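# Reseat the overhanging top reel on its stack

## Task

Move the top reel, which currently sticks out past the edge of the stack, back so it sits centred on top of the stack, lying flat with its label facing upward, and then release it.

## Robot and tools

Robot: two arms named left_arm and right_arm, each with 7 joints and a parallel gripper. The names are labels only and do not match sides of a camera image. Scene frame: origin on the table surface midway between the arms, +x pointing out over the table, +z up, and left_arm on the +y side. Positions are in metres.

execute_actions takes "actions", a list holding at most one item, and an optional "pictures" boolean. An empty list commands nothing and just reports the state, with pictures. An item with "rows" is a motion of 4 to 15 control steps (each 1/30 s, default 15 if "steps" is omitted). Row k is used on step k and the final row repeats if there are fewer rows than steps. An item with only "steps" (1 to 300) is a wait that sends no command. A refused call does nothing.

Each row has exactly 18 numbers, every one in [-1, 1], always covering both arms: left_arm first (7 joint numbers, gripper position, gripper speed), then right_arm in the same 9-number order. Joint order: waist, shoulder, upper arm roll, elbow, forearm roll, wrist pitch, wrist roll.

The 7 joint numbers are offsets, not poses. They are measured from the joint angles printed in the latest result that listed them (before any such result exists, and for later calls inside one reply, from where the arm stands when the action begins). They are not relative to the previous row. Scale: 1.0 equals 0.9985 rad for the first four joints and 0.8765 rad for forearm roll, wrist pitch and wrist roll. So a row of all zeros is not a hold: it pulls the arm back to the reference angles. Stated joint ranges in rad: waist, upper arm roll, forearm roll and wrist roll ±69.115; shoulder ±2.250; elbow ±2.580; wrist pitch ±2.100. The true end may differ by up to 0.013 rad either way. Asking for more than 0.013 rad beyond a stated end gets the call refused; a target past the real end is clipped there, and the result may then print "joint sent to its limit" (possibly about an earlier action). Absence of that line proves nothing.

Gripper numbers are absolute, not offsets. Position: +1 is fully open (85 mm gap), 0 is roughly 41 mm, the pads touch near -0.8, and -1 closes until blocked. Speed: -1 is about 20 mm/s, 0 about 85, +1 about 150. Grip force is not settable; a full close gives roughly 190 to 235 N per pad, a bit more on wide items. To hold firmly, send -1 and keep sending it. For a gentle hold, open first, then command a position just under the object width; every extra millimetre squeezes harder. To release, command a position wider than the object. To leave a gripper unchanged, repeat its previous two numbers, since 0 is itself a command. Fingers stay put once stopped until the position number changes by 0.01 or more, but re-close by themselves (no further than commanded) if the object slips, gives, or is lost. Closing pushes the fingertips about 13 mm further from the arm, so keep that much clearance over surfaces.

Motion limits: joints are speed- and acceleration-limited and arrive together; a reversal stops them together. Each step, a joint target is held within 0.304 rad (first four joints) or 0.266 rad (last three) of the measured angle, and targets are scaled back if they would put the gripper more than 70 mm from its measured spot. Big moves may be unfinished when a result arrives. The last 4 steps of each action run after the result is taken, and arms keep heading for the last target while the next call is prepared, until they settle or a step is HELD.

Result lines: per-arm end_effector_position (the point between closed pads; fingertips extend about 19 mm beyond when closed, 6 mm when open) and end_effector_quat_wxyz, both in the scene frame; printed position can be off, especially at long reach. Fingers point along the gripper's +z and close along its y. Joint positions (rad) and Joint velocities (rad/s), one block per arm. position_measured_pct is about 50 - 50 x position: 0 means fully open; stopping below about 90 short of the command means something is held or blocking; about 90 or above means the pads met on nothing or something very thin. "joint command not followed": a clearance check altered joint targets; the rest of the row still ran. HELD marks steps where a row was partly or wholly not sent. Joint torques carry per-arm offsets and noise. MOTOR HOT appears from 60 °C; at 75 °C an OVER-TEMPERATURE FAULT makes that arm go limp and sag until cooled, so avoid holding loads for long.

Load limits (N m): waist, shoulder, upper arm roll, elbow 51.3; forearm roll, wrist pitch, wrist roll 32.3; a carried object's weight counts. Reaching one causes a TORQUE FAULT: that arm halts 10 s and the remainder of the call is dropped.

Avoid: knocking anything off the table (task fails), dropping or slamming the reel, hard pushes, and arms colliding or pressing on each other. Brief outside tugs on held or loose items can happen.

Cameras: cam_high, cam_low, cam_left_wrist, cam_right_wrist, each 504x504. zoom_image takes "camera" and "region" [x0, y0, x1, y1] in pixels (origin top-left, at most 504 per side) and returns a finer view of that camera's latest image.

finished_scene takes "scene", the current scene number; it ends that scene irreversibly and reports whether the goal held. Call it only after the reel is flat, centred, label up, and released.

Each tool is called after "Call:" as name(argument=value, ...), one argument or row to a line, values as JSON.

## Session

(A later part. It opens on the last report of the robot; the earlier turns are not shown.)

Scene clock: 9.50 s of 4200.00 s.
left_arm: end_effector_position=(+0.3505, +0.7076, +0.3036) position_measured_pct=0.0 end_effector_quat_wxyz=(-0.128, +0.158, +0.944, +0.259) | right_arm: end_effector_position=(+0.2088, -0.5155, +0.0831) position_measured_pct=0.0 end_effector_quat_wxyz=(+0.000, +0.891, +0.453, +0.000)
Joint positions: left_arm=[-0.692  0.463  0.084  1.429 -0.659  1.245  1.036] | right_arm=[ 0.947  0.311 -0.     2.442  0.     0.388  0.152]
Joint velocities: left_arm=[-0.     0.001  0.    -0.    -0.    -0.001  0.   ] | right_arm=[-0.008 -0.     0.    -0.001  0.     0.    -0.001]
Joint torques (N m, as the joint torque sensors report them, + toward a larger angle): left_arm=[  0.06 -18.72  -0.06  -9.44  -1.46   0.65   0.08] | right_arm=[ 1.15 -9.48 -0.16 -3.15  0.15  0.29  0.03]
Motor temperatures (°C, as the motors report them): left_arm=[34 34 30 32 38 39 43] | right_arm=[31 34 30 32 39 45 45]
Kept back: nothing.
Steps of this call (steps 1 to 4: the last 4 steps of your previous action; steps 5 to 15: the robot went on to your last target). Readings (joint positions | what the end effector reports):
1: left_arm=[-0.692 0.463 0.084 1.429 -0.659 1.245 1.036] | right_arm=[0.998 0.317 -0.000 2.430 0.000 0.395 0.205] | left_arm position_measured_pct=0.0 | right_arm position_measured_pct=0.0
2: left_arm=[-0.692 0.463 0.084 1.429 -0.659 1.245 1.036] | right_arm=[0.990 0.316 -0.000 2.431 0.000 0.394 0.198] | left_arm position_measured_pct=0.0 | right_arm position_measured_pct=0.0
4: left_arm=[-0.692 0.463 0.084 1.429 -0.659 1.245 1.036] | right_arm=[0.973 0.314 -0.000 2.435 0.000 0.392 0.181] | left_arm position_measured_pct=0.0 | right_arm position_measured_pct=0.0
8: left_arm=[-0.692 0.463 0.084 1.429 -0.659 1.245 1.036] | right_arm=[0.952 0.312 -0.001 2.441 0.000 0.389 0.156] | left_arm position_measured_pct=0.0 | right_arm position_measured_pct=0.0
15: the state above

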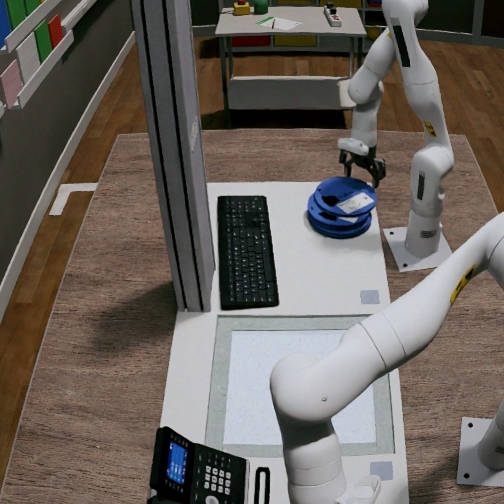

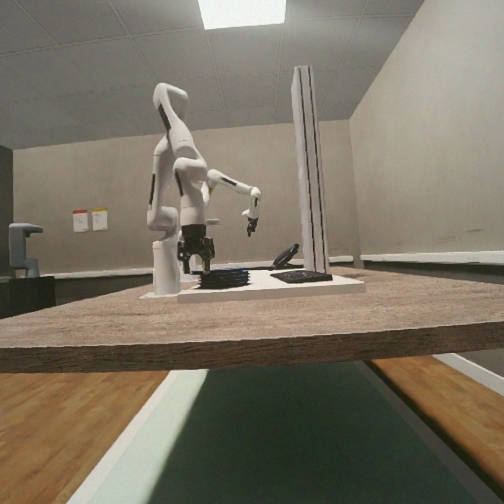

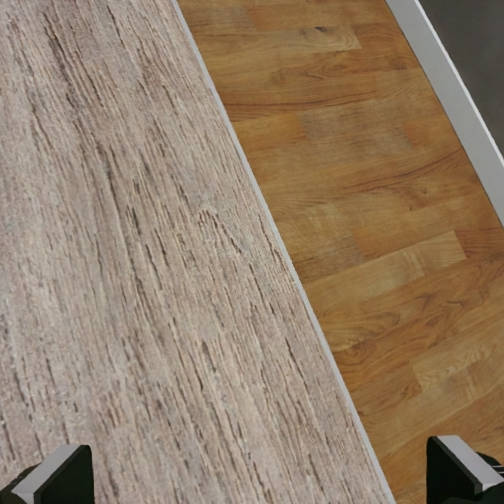

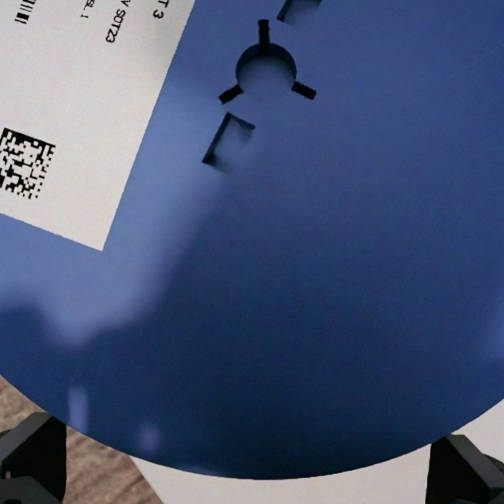

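Call:
execute_actions(
  actions=[
    {"rows":[[0,0,0,0,0,0,0,1,0,-0.007,-0.0005,0,0.001,0,-0.0005,-0.008,1,0],[0,0,0,0,0,0,0,1,0,-0.016,-0.001,0,0.002,0,-0.001,-0.018,1,0],[0,0,0,0,0,0,0,1,0,-0.025,-0.0016,0,0.0035,0,-0.002,-0.028,1,0],[0,0,0,0,0,0,0,1,0,-0.034,-0.002,0,0.0047,0,-0.0027,-0.038,1,0],[0,0,0,0,0,0,0,1,0,-0.043,-0.0027,0,0.006,0,-0.0034,-0.048,1,0],[0,0,0,0,0,0,0,1,0,-0.052,-0.0033,0,0.007,0,-0.004,-0.058,1,0],[0,0,0,0,0,0,0,1,0,-0.061,-0.0038,0,0.0083,0,-0.0048,-0.068,1,0],[0,0,0,0,0,0,0,1,0,-0.070,-0.0044,0,0.0095,0,-0.0054,-0.079,1,0],[0,0,0,0,0,0,0,1,0,-0.079,-0.005,0,0.0107,0,-0.006,-0.089,1,0],[0,0,0,0,0,0,0,1,0,-0.088,-0.0055,0,0.012,0,-0.0068,-0.099,1,0],[0,0,0,0,0,0,0,1,0,-0.097,-0.006,0,0.013,0,-0.0075,-0.109,1,0],[0,0,0,0,0,0,0,1,0,-0.106,-0.0066,0,0.0143,0,-0.0082,-0.119,1,0],[0,0,0,0,0,0,0,1,0,-0.115,-0.0072,0,0.0155,0,-0.009,-0.129,1,0],[0,0,0,0,0,0,0,1,0,-0.124,-0.0077,0,0.0167,0,-0.0096,-0.139,1,0],[0,0,0,0,0,0,0,1,0,-0.1315,-0.0082,0,0.0177,0,-0.0102,-0.1475,1,0]],"steps":15},
  ],
)

Call:
execute_actions(
  actions=[
    {"steps":15},
  ],
  pictures=true,
)

Call:
zoom_image(
  camera="cam_high",
  region=[280, 150, 420, 270],
)

Call:
zoom_image(
  camera="cam_low",
  region=[150, 220, 270, 310],
)

Scene clock: 10.13 s of 4200.00 s.
left_arm: end_effector_position=(+0.3505, +0.7076, +0.3036) position_measured_pct=0.0 end_effector_quat_wxyz=(-0.128, +0.158, +0.944, +0.259) | right_arm: end_effector_position=(+0.2194, -0.5017, +0.0831) position_measured_pct=0.0 end_effector_quat_wxyz=(+0.000, +0.891, +0.454, -0.000)
Joint positions: left_arm=[-0.692  0.463  0.084  1.429 -0.659  1.245  1.036] | right_arm=[0.876 0.307 0.    2.451 0.    0.383 0.084]
Joint velocities: left_arm=[-0.001 -0.     0.     0.     0.002 -0.    -0.   ] | right_arm=[-0.258 -0.015 -0.001  0.036  0.    -0.017 -0.263]
Joint torques (N m, as the joint torque sensors report them, + toward a larger angle): left_arm=[ -0.26 -18.46  -0.28  -9.27  -1.68   0.68  -0.02] | right_arm=[ 0.64 -9.25 -0.4  -3.76 -0.18  0.09  0.24]
Motor temperatures (°C, as the motors report them): left_arm=[34 34 30 32 38 39 43] | right_arm=[31 34 30 32 39 45 45]
Steps of this call (steps 1 to 8: the robot went on to your last target; steps 9 to 19: the first 11 steps of this action). Readings (joint positions | what the end effector reports):
9: left_arm=[-0.692 0.463 0.084 1.429 -0.659 1.245 1.036] | right_arm=[0.945 0.311 0.000 2.442 0.000 0.388 0.152] | left_arm position_measured_pct=0.0 | right_arm position_measured_pct=0.0
10: left_arm=[-0.692 0.463 0.084 1.429 -0.659 1.245 1.036] | right_arm=[0.941 0.311 0.000 2.442 0.000 0.388 0.149] | left_arm position_measured_pct=0.0 | right_arm position_measured_pct=0.0
12: left_arm=[-0.692 0.463 0.084 1.429 -0.659 1.245 1.036] | right_arm=[0.931 0.310 0.000 2.443 0.000 0.387 0.140] | left_arm position_measured_pct=0.0 | right_arm position_measured_pct=0.0
16: left_arm=[-0.692 0.463 0.084 1.429 -0.659 1.245 1.036] | right_arm=[0.901 0.309 0.000 2.447 0.000 0.385 0.110] | left_arm position_measured_pct=0.0 | right_arm position_measured_pct=0.0
19: the state above

Scene clock: 10.63 s of 4200.00 s.
left_arm: end_effector_position=(+0.3505, +0.7076, +0.3036) position_measured_pct=0.0 end_effector_quat_wxyz=(-0.128, +0.158, +0.944, +0.259) | right_arm: end_effector_position=(+0.2275, -0.4895, +0.0831) position_measured_pct=0.0 end_effector_quat_wxyz=(+0.000, +0.891, +0.454, -0.000)
Joint positions: left_arm=[-0.692  0.463  0.084  1.429 -0.659  1.245  1.036] | right_arm=[0.816 0.303 0.    2.459 0.    0.379 0.023]
Joint velocities: left_arm=[ 0.    -0.001  0.     0.     0.    -0.     0.   ] | right_arm=[-0.005  0.002  0.     0.002 -0.001 -0.    -0.001]
Joint torques (N m, as the joint torque sensors report them, + toward a larger angle): left_arm=[ -0.18 -18.89  -0.14  -9.58  -1.57   0.54   0.11] | right_arm=[ 1.04 -9.43 -0.07 -3.69  0.15  0.17  0.23]
Motor temperatures (°C, as the motors report them): left_arm=[34 34 30 32 38 39 43] | right_arm=[31 34 30 32 39 45 45]
Kept back: nothing.
Steps of this call (steps 1 to 4: the last 4 steps of your previous action; steps 5 to 15: the robot went on to your last target). Readings (joint positions | what the end effector reports):
1: left_arm=[-0.692 0.463 0.084 1.429 -0.659 1.245 1.036] | right_arm=[0.867 0.306 0.000 2.452 0.000 0.383 0.075] | left_arm position_measured_pct=0.0 | right_arm position_measured_pct=0.0
2: left_arm=[-0.692 0.463 0.084 1.429 -0.659 1.245 1.036] | right_arm=[0.859 0.306 0.000 2.453 0.000 0.382 0.066] | left_arm position_measured_pct=0.0 | right_arm position_measured_pct=0.0
4: left_arm=[-0.692 0.463 0.084 1.429 -0.659 1.245 1.036] | right_arm=[0.841 0.305 0.000 2.456 0.000 0.381 0.049] | left_arm position_measured_pct=0.0 | right_arm position_measured_pct=0.0
8: left_arm=[-0.692 0.463 0.084 1.429 -0.659 1.245 1.036] | right_arm=[0.821 0.303 -0.000 2.459 0.000 0.379 0.026] | left_arm position_measured_pct=0.0 | right_arm position_measured_pct=0.0
15: the state above

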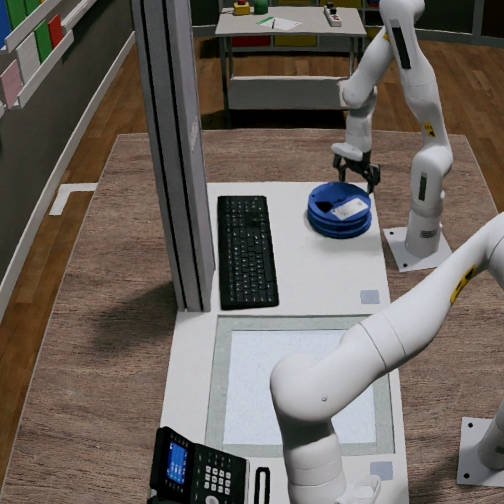

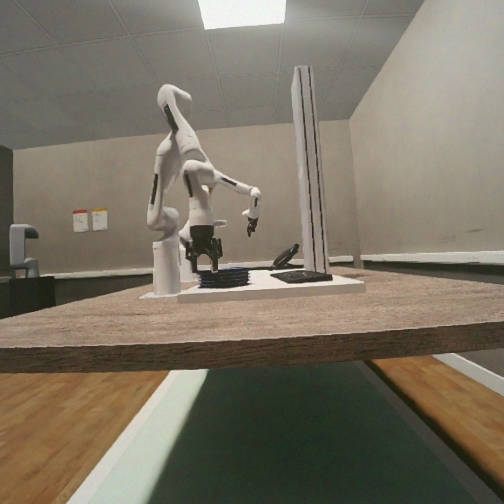

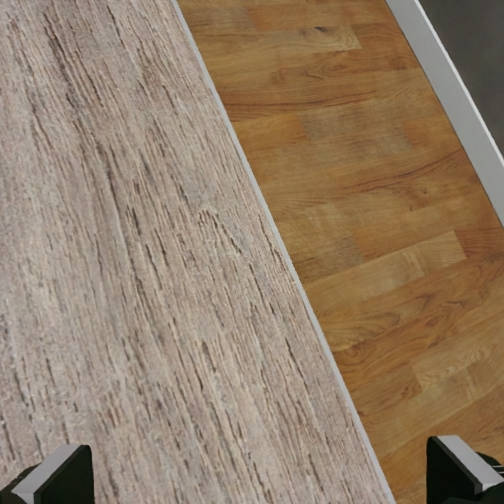

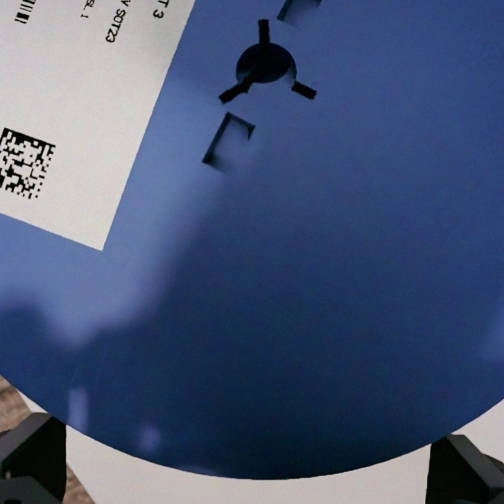

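Region (280, 150, 420, 270) of cam_high's 504x504 image, scaled by 3.600, with more detail than that image has; it fills the top 432 rows of this view, and the rest is white.

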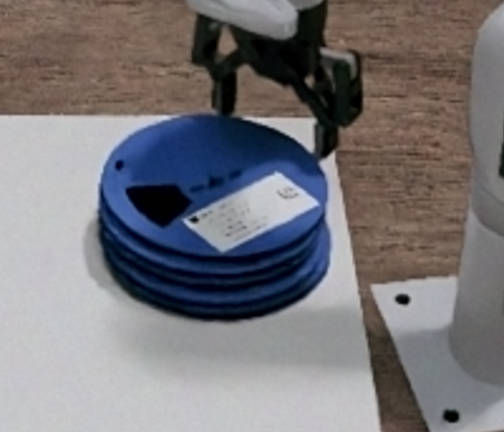

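Region (150, 220, 270, 310) of cam_low's 504x504 image, scaled by 4.200, with more detail than that image has; it fills the top 378 rows of this view, and the rest is white.

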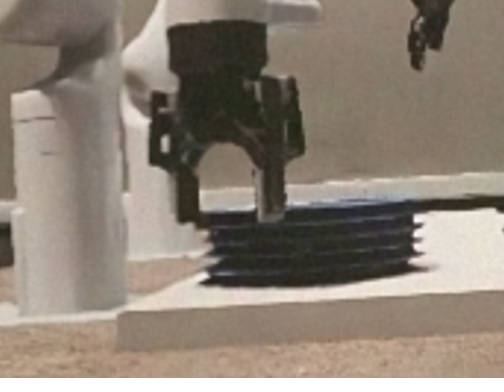

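Call:
execute_actions(
  actions=[
    {"rows":[[0,0,0,0,0,0,0,1,0,-0.006,0,0,0.0005,0,0,-0.007,1,0],[0,0,0,0,0,0,0,1,0,-0.012,-0.0005,0,0.001,0,-0.0005,-0.014,1,0],[0,0,0,0,0,0,0,1,0,-0.018,-0.0007,0,0.0015,0,-0.001,-0.021,1,0],[0,0,0,0,0,0,0,1,0,-0.025,-0.001,0,0.002,0,-0.0012,-0.028,1,0],[0,0,0,0,0,0,0,1,0,-0.031,-0.0012,0,0.0025,0,-0.0015,-0.0355,1,0]],"steps":15},
  ],
  pictures=true,
)

Call:
zoom_image(
  camera="cam_right_wrist",
  region=[200, 10, 340, 130],
)

Call:
zoom_image(
  camera="cam_high",
  region=[280, 150, 420, 270],
)

Scene clock: 11.23 s of 4200.00 s.
left_arm: end_effector_position=(+0.3505, +0.7076, +0.3036) position_measured_pct=0.0 end_effector_quat_wxyz=(-0.128, +0.158, +0.944, +0.259) | right_arm: end_effector_position=(+0.2316, -0.4839, +0.0831) position_measured_pct=0.0 end_effector_quat_wxyz=(+0.000, +0.891, +0.453, -0.000)
Joint positions: left_arm=[-0.692  0.463  0.084  1.429 -0.659  1.245  1.036] | right_arm=[ 0.787  0.302  0.     2.462  0.     0.378 -0.007]
Joint velocities: left_arm=[-0.     0.     0.    -0.    -0.     0.001 -0.001] | right_arm=[-0.014 -0.001  0.002 -0.     0.001 -0.001 -0.009]
Joint torques (N m, as the joint torque sensors report them, + toward a larger angle): left_arm=[ -0.09 -18.67  -0.27  -9.34  -1.62   0.81   0.15] | right_arm=[ 0.89 -8.79  0.11 -3.34  0.18  0.19  0.82]
Motor temperatures (°C, as the motors report them): left_arm=[34 34 30 32 38 39 43] | right_arm=[31 34 30 32 39 45 45]
Steps of this call (steps 1 to 7: the robot went on to your last target; steps 8 to 18: the first 11 steps of this action). Readings (joint positions | what the end effector reports):
8: left_arm=[-0.692 0.463 0.084 1.429 -0.659 1.245 1.036] | right_arm=[0.815 0.303 0.000 2.459 0.000 0.379 0.023] | left_arm position_measured_pct=0.0 | right_arm position_measured_pct=0.0
9: left_arm=[-0.692 0.463 0.084 1.429 -0.659 1.245 1.036] | right_arm=[0.812 0.303 0.000 2.459 0.000 0.379 0.021] | left_arm position_measured_pct=0.0 | right_arm position_measured_pct=0.0
11: left_arm=[-0.692 0.463 0.084 1.429 -0.659 1.245 1.036] | right_arm=[0.804 0.303 0.001 2.460 0.000 0.379 0.013] | left_arm position_measured_pct=0.0 | right_arm position_measured_pct=0.0
15: left_arm=[-0.692 0.463 0.084 1.429 -0.659 1.245 1.036] | right_arm=[0.789 0.302 0.000 2.461 0.000 0.378 -0.005] | left_arm position_measured_pct=0.0 | right_arm position_measured_pct=0.0
18: the state above

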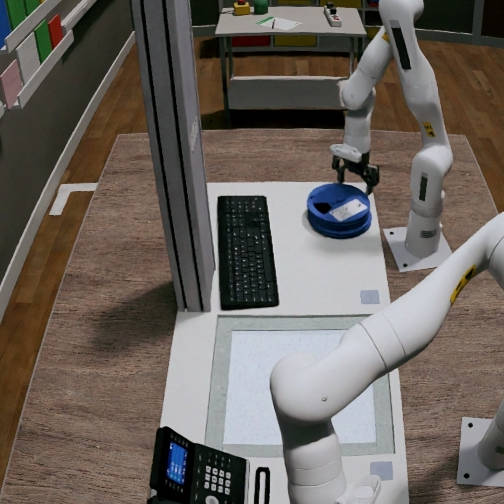

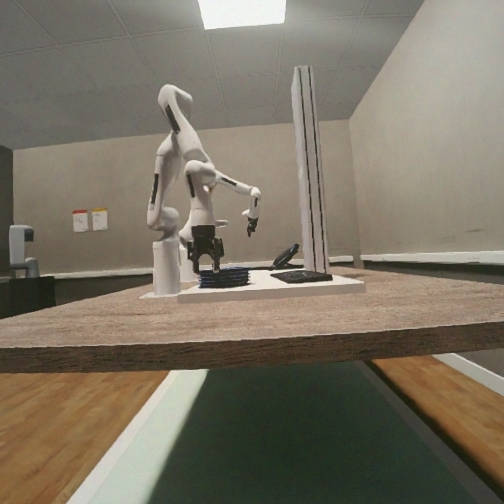

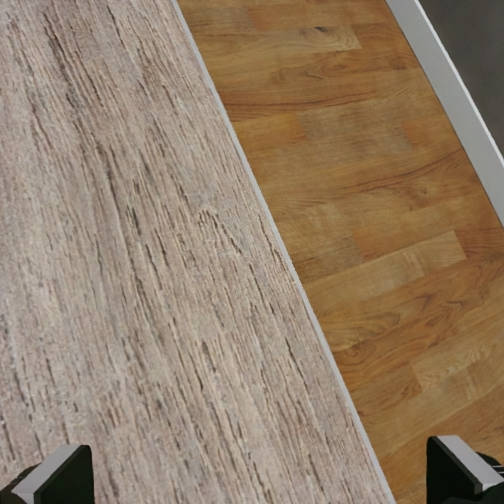

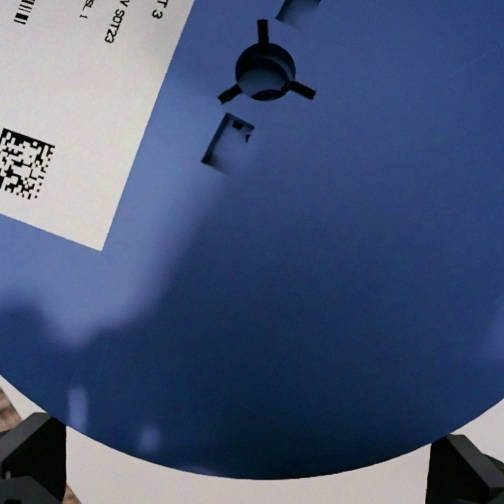

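Region (200, 10, 340, 130) of cam_right_wrist's 504x504 image, scaled by 3.600; it fills the top 432 rows of this view, and the rest is white.

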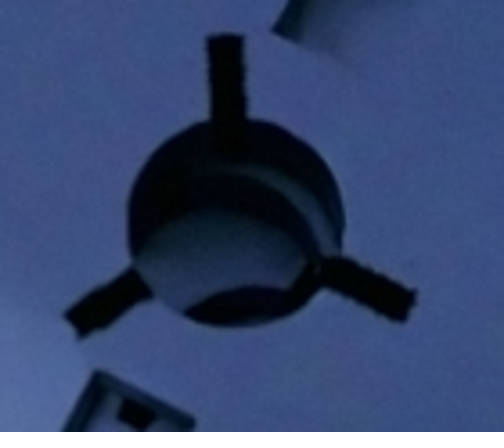

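Region (280, 150, 420, 270) of cam_high's 504x504 image, scaled by 3.600, with more detail than that image has; it fills the top 432 rows of this view, and the rest is white.

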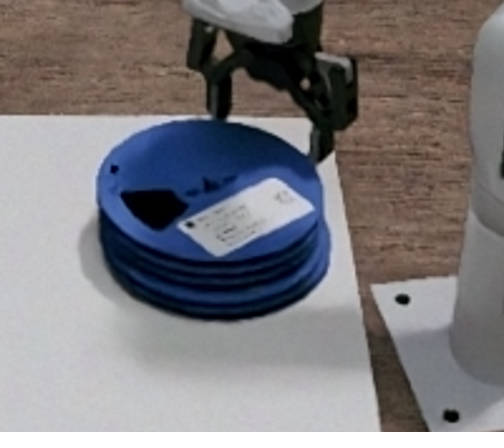

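Aligned within ~1 mm of the reel below. Back off.

Call:
execute_actions(
  actions=[
    {"rows":[[0,0,0,0,0,0,0,1,0,0.04,0,0,0,0,0,0.045,1,0],[0,0,0,0,0,0,0,1,0,0.08,0,0,0,0,0,0.09,1,0],[0,0,0,0,0,0,0,1,0,0.12,0,0,0,0,0,0.137,1,0],[0,0,0,0,0,0,0,1,0,0.16,0,0,0,0,0,0.18,1,0],[0,0,0,0,0,0,0,1,0,0.16,0,0,0,0,0,0.18,1,0],[0,0,0,0,0,0,0,1,0,0.16,0,0,0,0,0,0.18,1,0],[0,0,0,0,0,0,0,1,0,0.16,-0.15,0,-0.06,0,0.24,0.18,1,0]],"steps":15},
  ],
)

Call:
execute_actions(
  actions=[
    {"steps":12},
  ],
  pictures=true,
)

Scene clock: 11.73 s of 4200.00 s.
left_arm: end_effector_position=(+0.3505, +0.7076, +0.3036) position_measured_pct=0.0 end_effector_quat_wxyz=(-0.128, +0.158, +0.944, +0.259) | right_arm: end_effector_position=(+0.2082, -0.5091, +0.0982) position_measured_pct=0.0 end_effector_quat_wxyz=(+0.004, +0.892, +0.453, +0.001)
Joint positions: left_arm=[-0.692  0.463  0.084  1.429 -0.659  1.245  1.036] | right_arm=[0.928 0.249 0.001 2.443 0.001 0.441 0.133]
Joint velocities: left_arm=[ 0.     0.     0.002  0.001  0.001 -0.    -0.   ] | right_arm=[ 0.128 -0.713 -0.014 -0.275 -0.004  0.935  0.15 ]
Joint torques (N m, as the joint torque sensors report them, + toward a larger angle): left_arm=[  0.11 -18.92  -0.27  -9.73  -1.81   0.83   0.21] | right_arm=[  0.91 -11.    -0.34  -3.86  -0.43  -0.08   0.05]
Motor temperatures (°C, as the motors report them): left_arm=[34 34 30 32 38 39 43] | right_arm=[31 34 30 32 39 45 45]
Steps of this call (steps 1 to 4: the last 4 steps of your previous action; steps 5 to 15: the first 11 steps of this action). Readings (joint positions | what the end effector reports):
5: left_arm=[-0.692 0.463 0.084 1.429 -0.659 1.245 1.036] | right_arm=[0.787 0.302 0.000 2.462 0.000 0.378 -0.007] | left_arm position_measured_pct=0.0 | right_arm position_measured_pct=0.0
6: left_arm=[-0.692 0.463 0.084 1.429 -0.659 1.245 1.036] | right_arm=[0.794 0.302 -0.000 2.462 0.000 0.378 -0.003] | left_arm position_measured_pct=0.0 | right_arm position_measured_pct=0.0
8: left_arm=[-0.692 0.463 0.084 1.429 -0.659 1.245 1.036] | right_arm=[0.823 0.302 -0.001 2.461 0.000 0.378 0.020] | left_arm position_measured_pct=0.0 | right_arm position_measured_pct=0.0
12: left_arm=[-0.692 0.463 0.084 1.429 -0.659 1.245 1.036] | right_arm=[0.907 0.297 0.001 2.460 0.001 0.383 0.109] | left_arm position_measured_pct=0.0 | right_arm position_measured_pct=0.0
15: the state above

Scene clock: 12.13 s of 4200.00 s.
left_arm: end_effector_position=(+0.3505, +0.7076, +0.3036) position_measured_pct=0.0 end_effector_quat_wxyz=(-0.128, +0.158, +0.944, +0.259) | right_arm: end_effector_position=(+0.2012, -0.5081, +0.1274) position_measured_pct=0.0 end_effector_quat_wxyz=(-0.001, +0.892, +0.452, -0.001)
Joint positions: left_arm=[-0.692  0.463  0.084  1.429 -0.659  1.245  1.036] | right_arm=[0.946 0.154 0.    2.402 0.    0.588 0.15 ]
Joint velocities: left_arm=[-0.    -0.    -0.001 -0.    -0.    -0.     0.001] | right_arm=[ 0.004 -0.016 -0.    -0.004  0.     0.001  0.   ]
Joint torques (N m, as the joint torque sensors report them, + toward a larger angle): left_arm=[ -0.2  -18.35   0.    -9.43  -1.99   0.66   0.14] | right_arm=[ 1.3  -7.75  0.05 -5.03  0.19  0.27  0.25]
Motor temperatures (°C, as the motors report them): left_arm=[34 34 30 32 38 39 43] | right_arm=[31 34 30 32 39 45 45]
Kept back: nothing.
Steps of this call (steps 1 to 4: the last 4 steps of your previous action; steps 5 to 12: the robot went on to your last target). Readings (joint positions | what the end effector reports):
1: left_arm=[-0.692 0.463 0.084 1.429 -0.659 1.245 1.036] | right_arm=[0.933 0.223 0.001 2.433 0.001 0.476 0.138] | left_arm position_measured_pct=0.0 | right_arm position_measured_pct=0.0
2: left_arm=[-0.692 0.463 0.084 1.429 -0.659 1.245 1.036] | right_arm=[0.936 0.201 0.000 2.423 0.000 0.510 0.142] | left_arm position_measured_pct=0.0 | right_arm position_measured_pct=0.0
4: left_arm=[-0.692 0.463 0.084 1.429 -0.659 1.245 1.036] | right_arm=[0.942 0.172 0.000 2.409 0.001 0.562 0.148] | left_arm position_measured_pct=0.0 | right_arm position_measured_pct=0.0
8: left_arm=[-0.692 0.463 0.084 1.429 -0.659 1.245 1.036] | right_arm=[0.945 0.158 0.000 2.402 0.000 0.588 0.150] | left_arm position_measured_pct=0.0 | right_arm position_measured_pct=0.0
12: the state above

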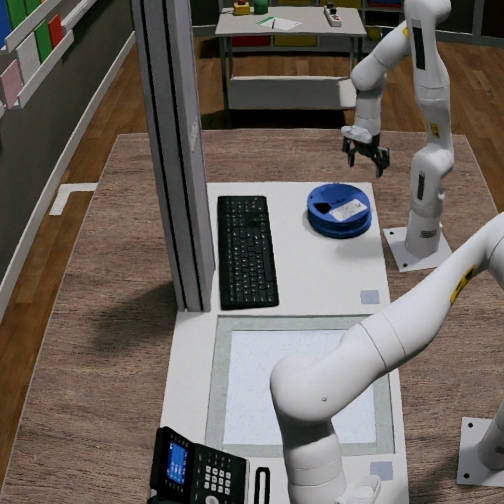

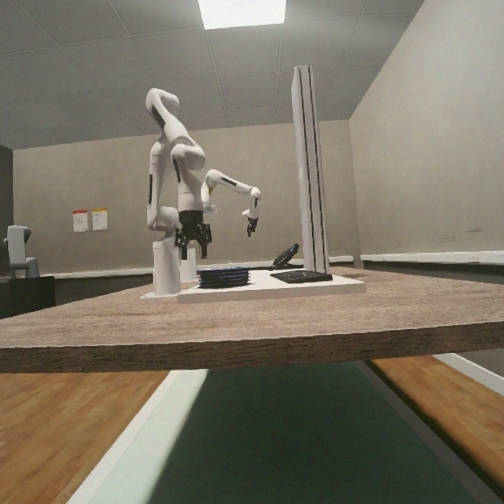

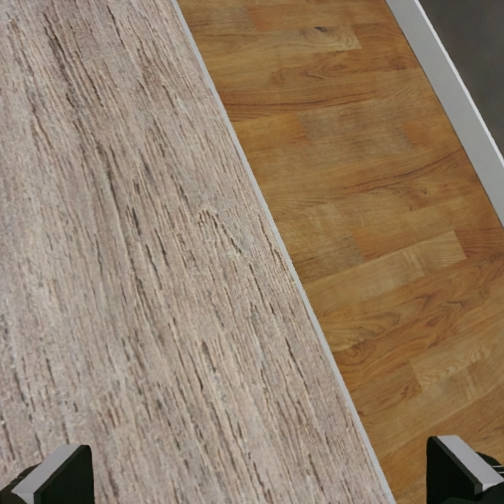

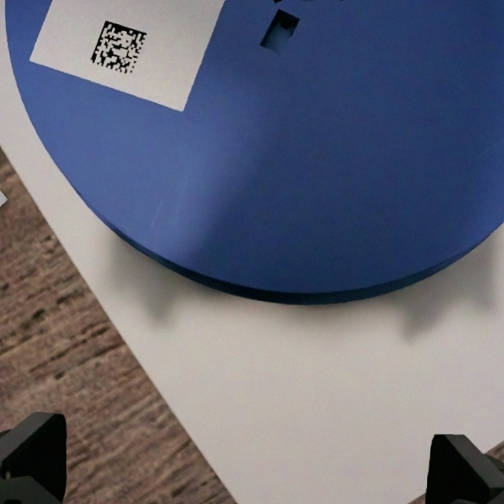

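Call:
finished_scene(
  scene=1,
)

The scene is finished: the task was done.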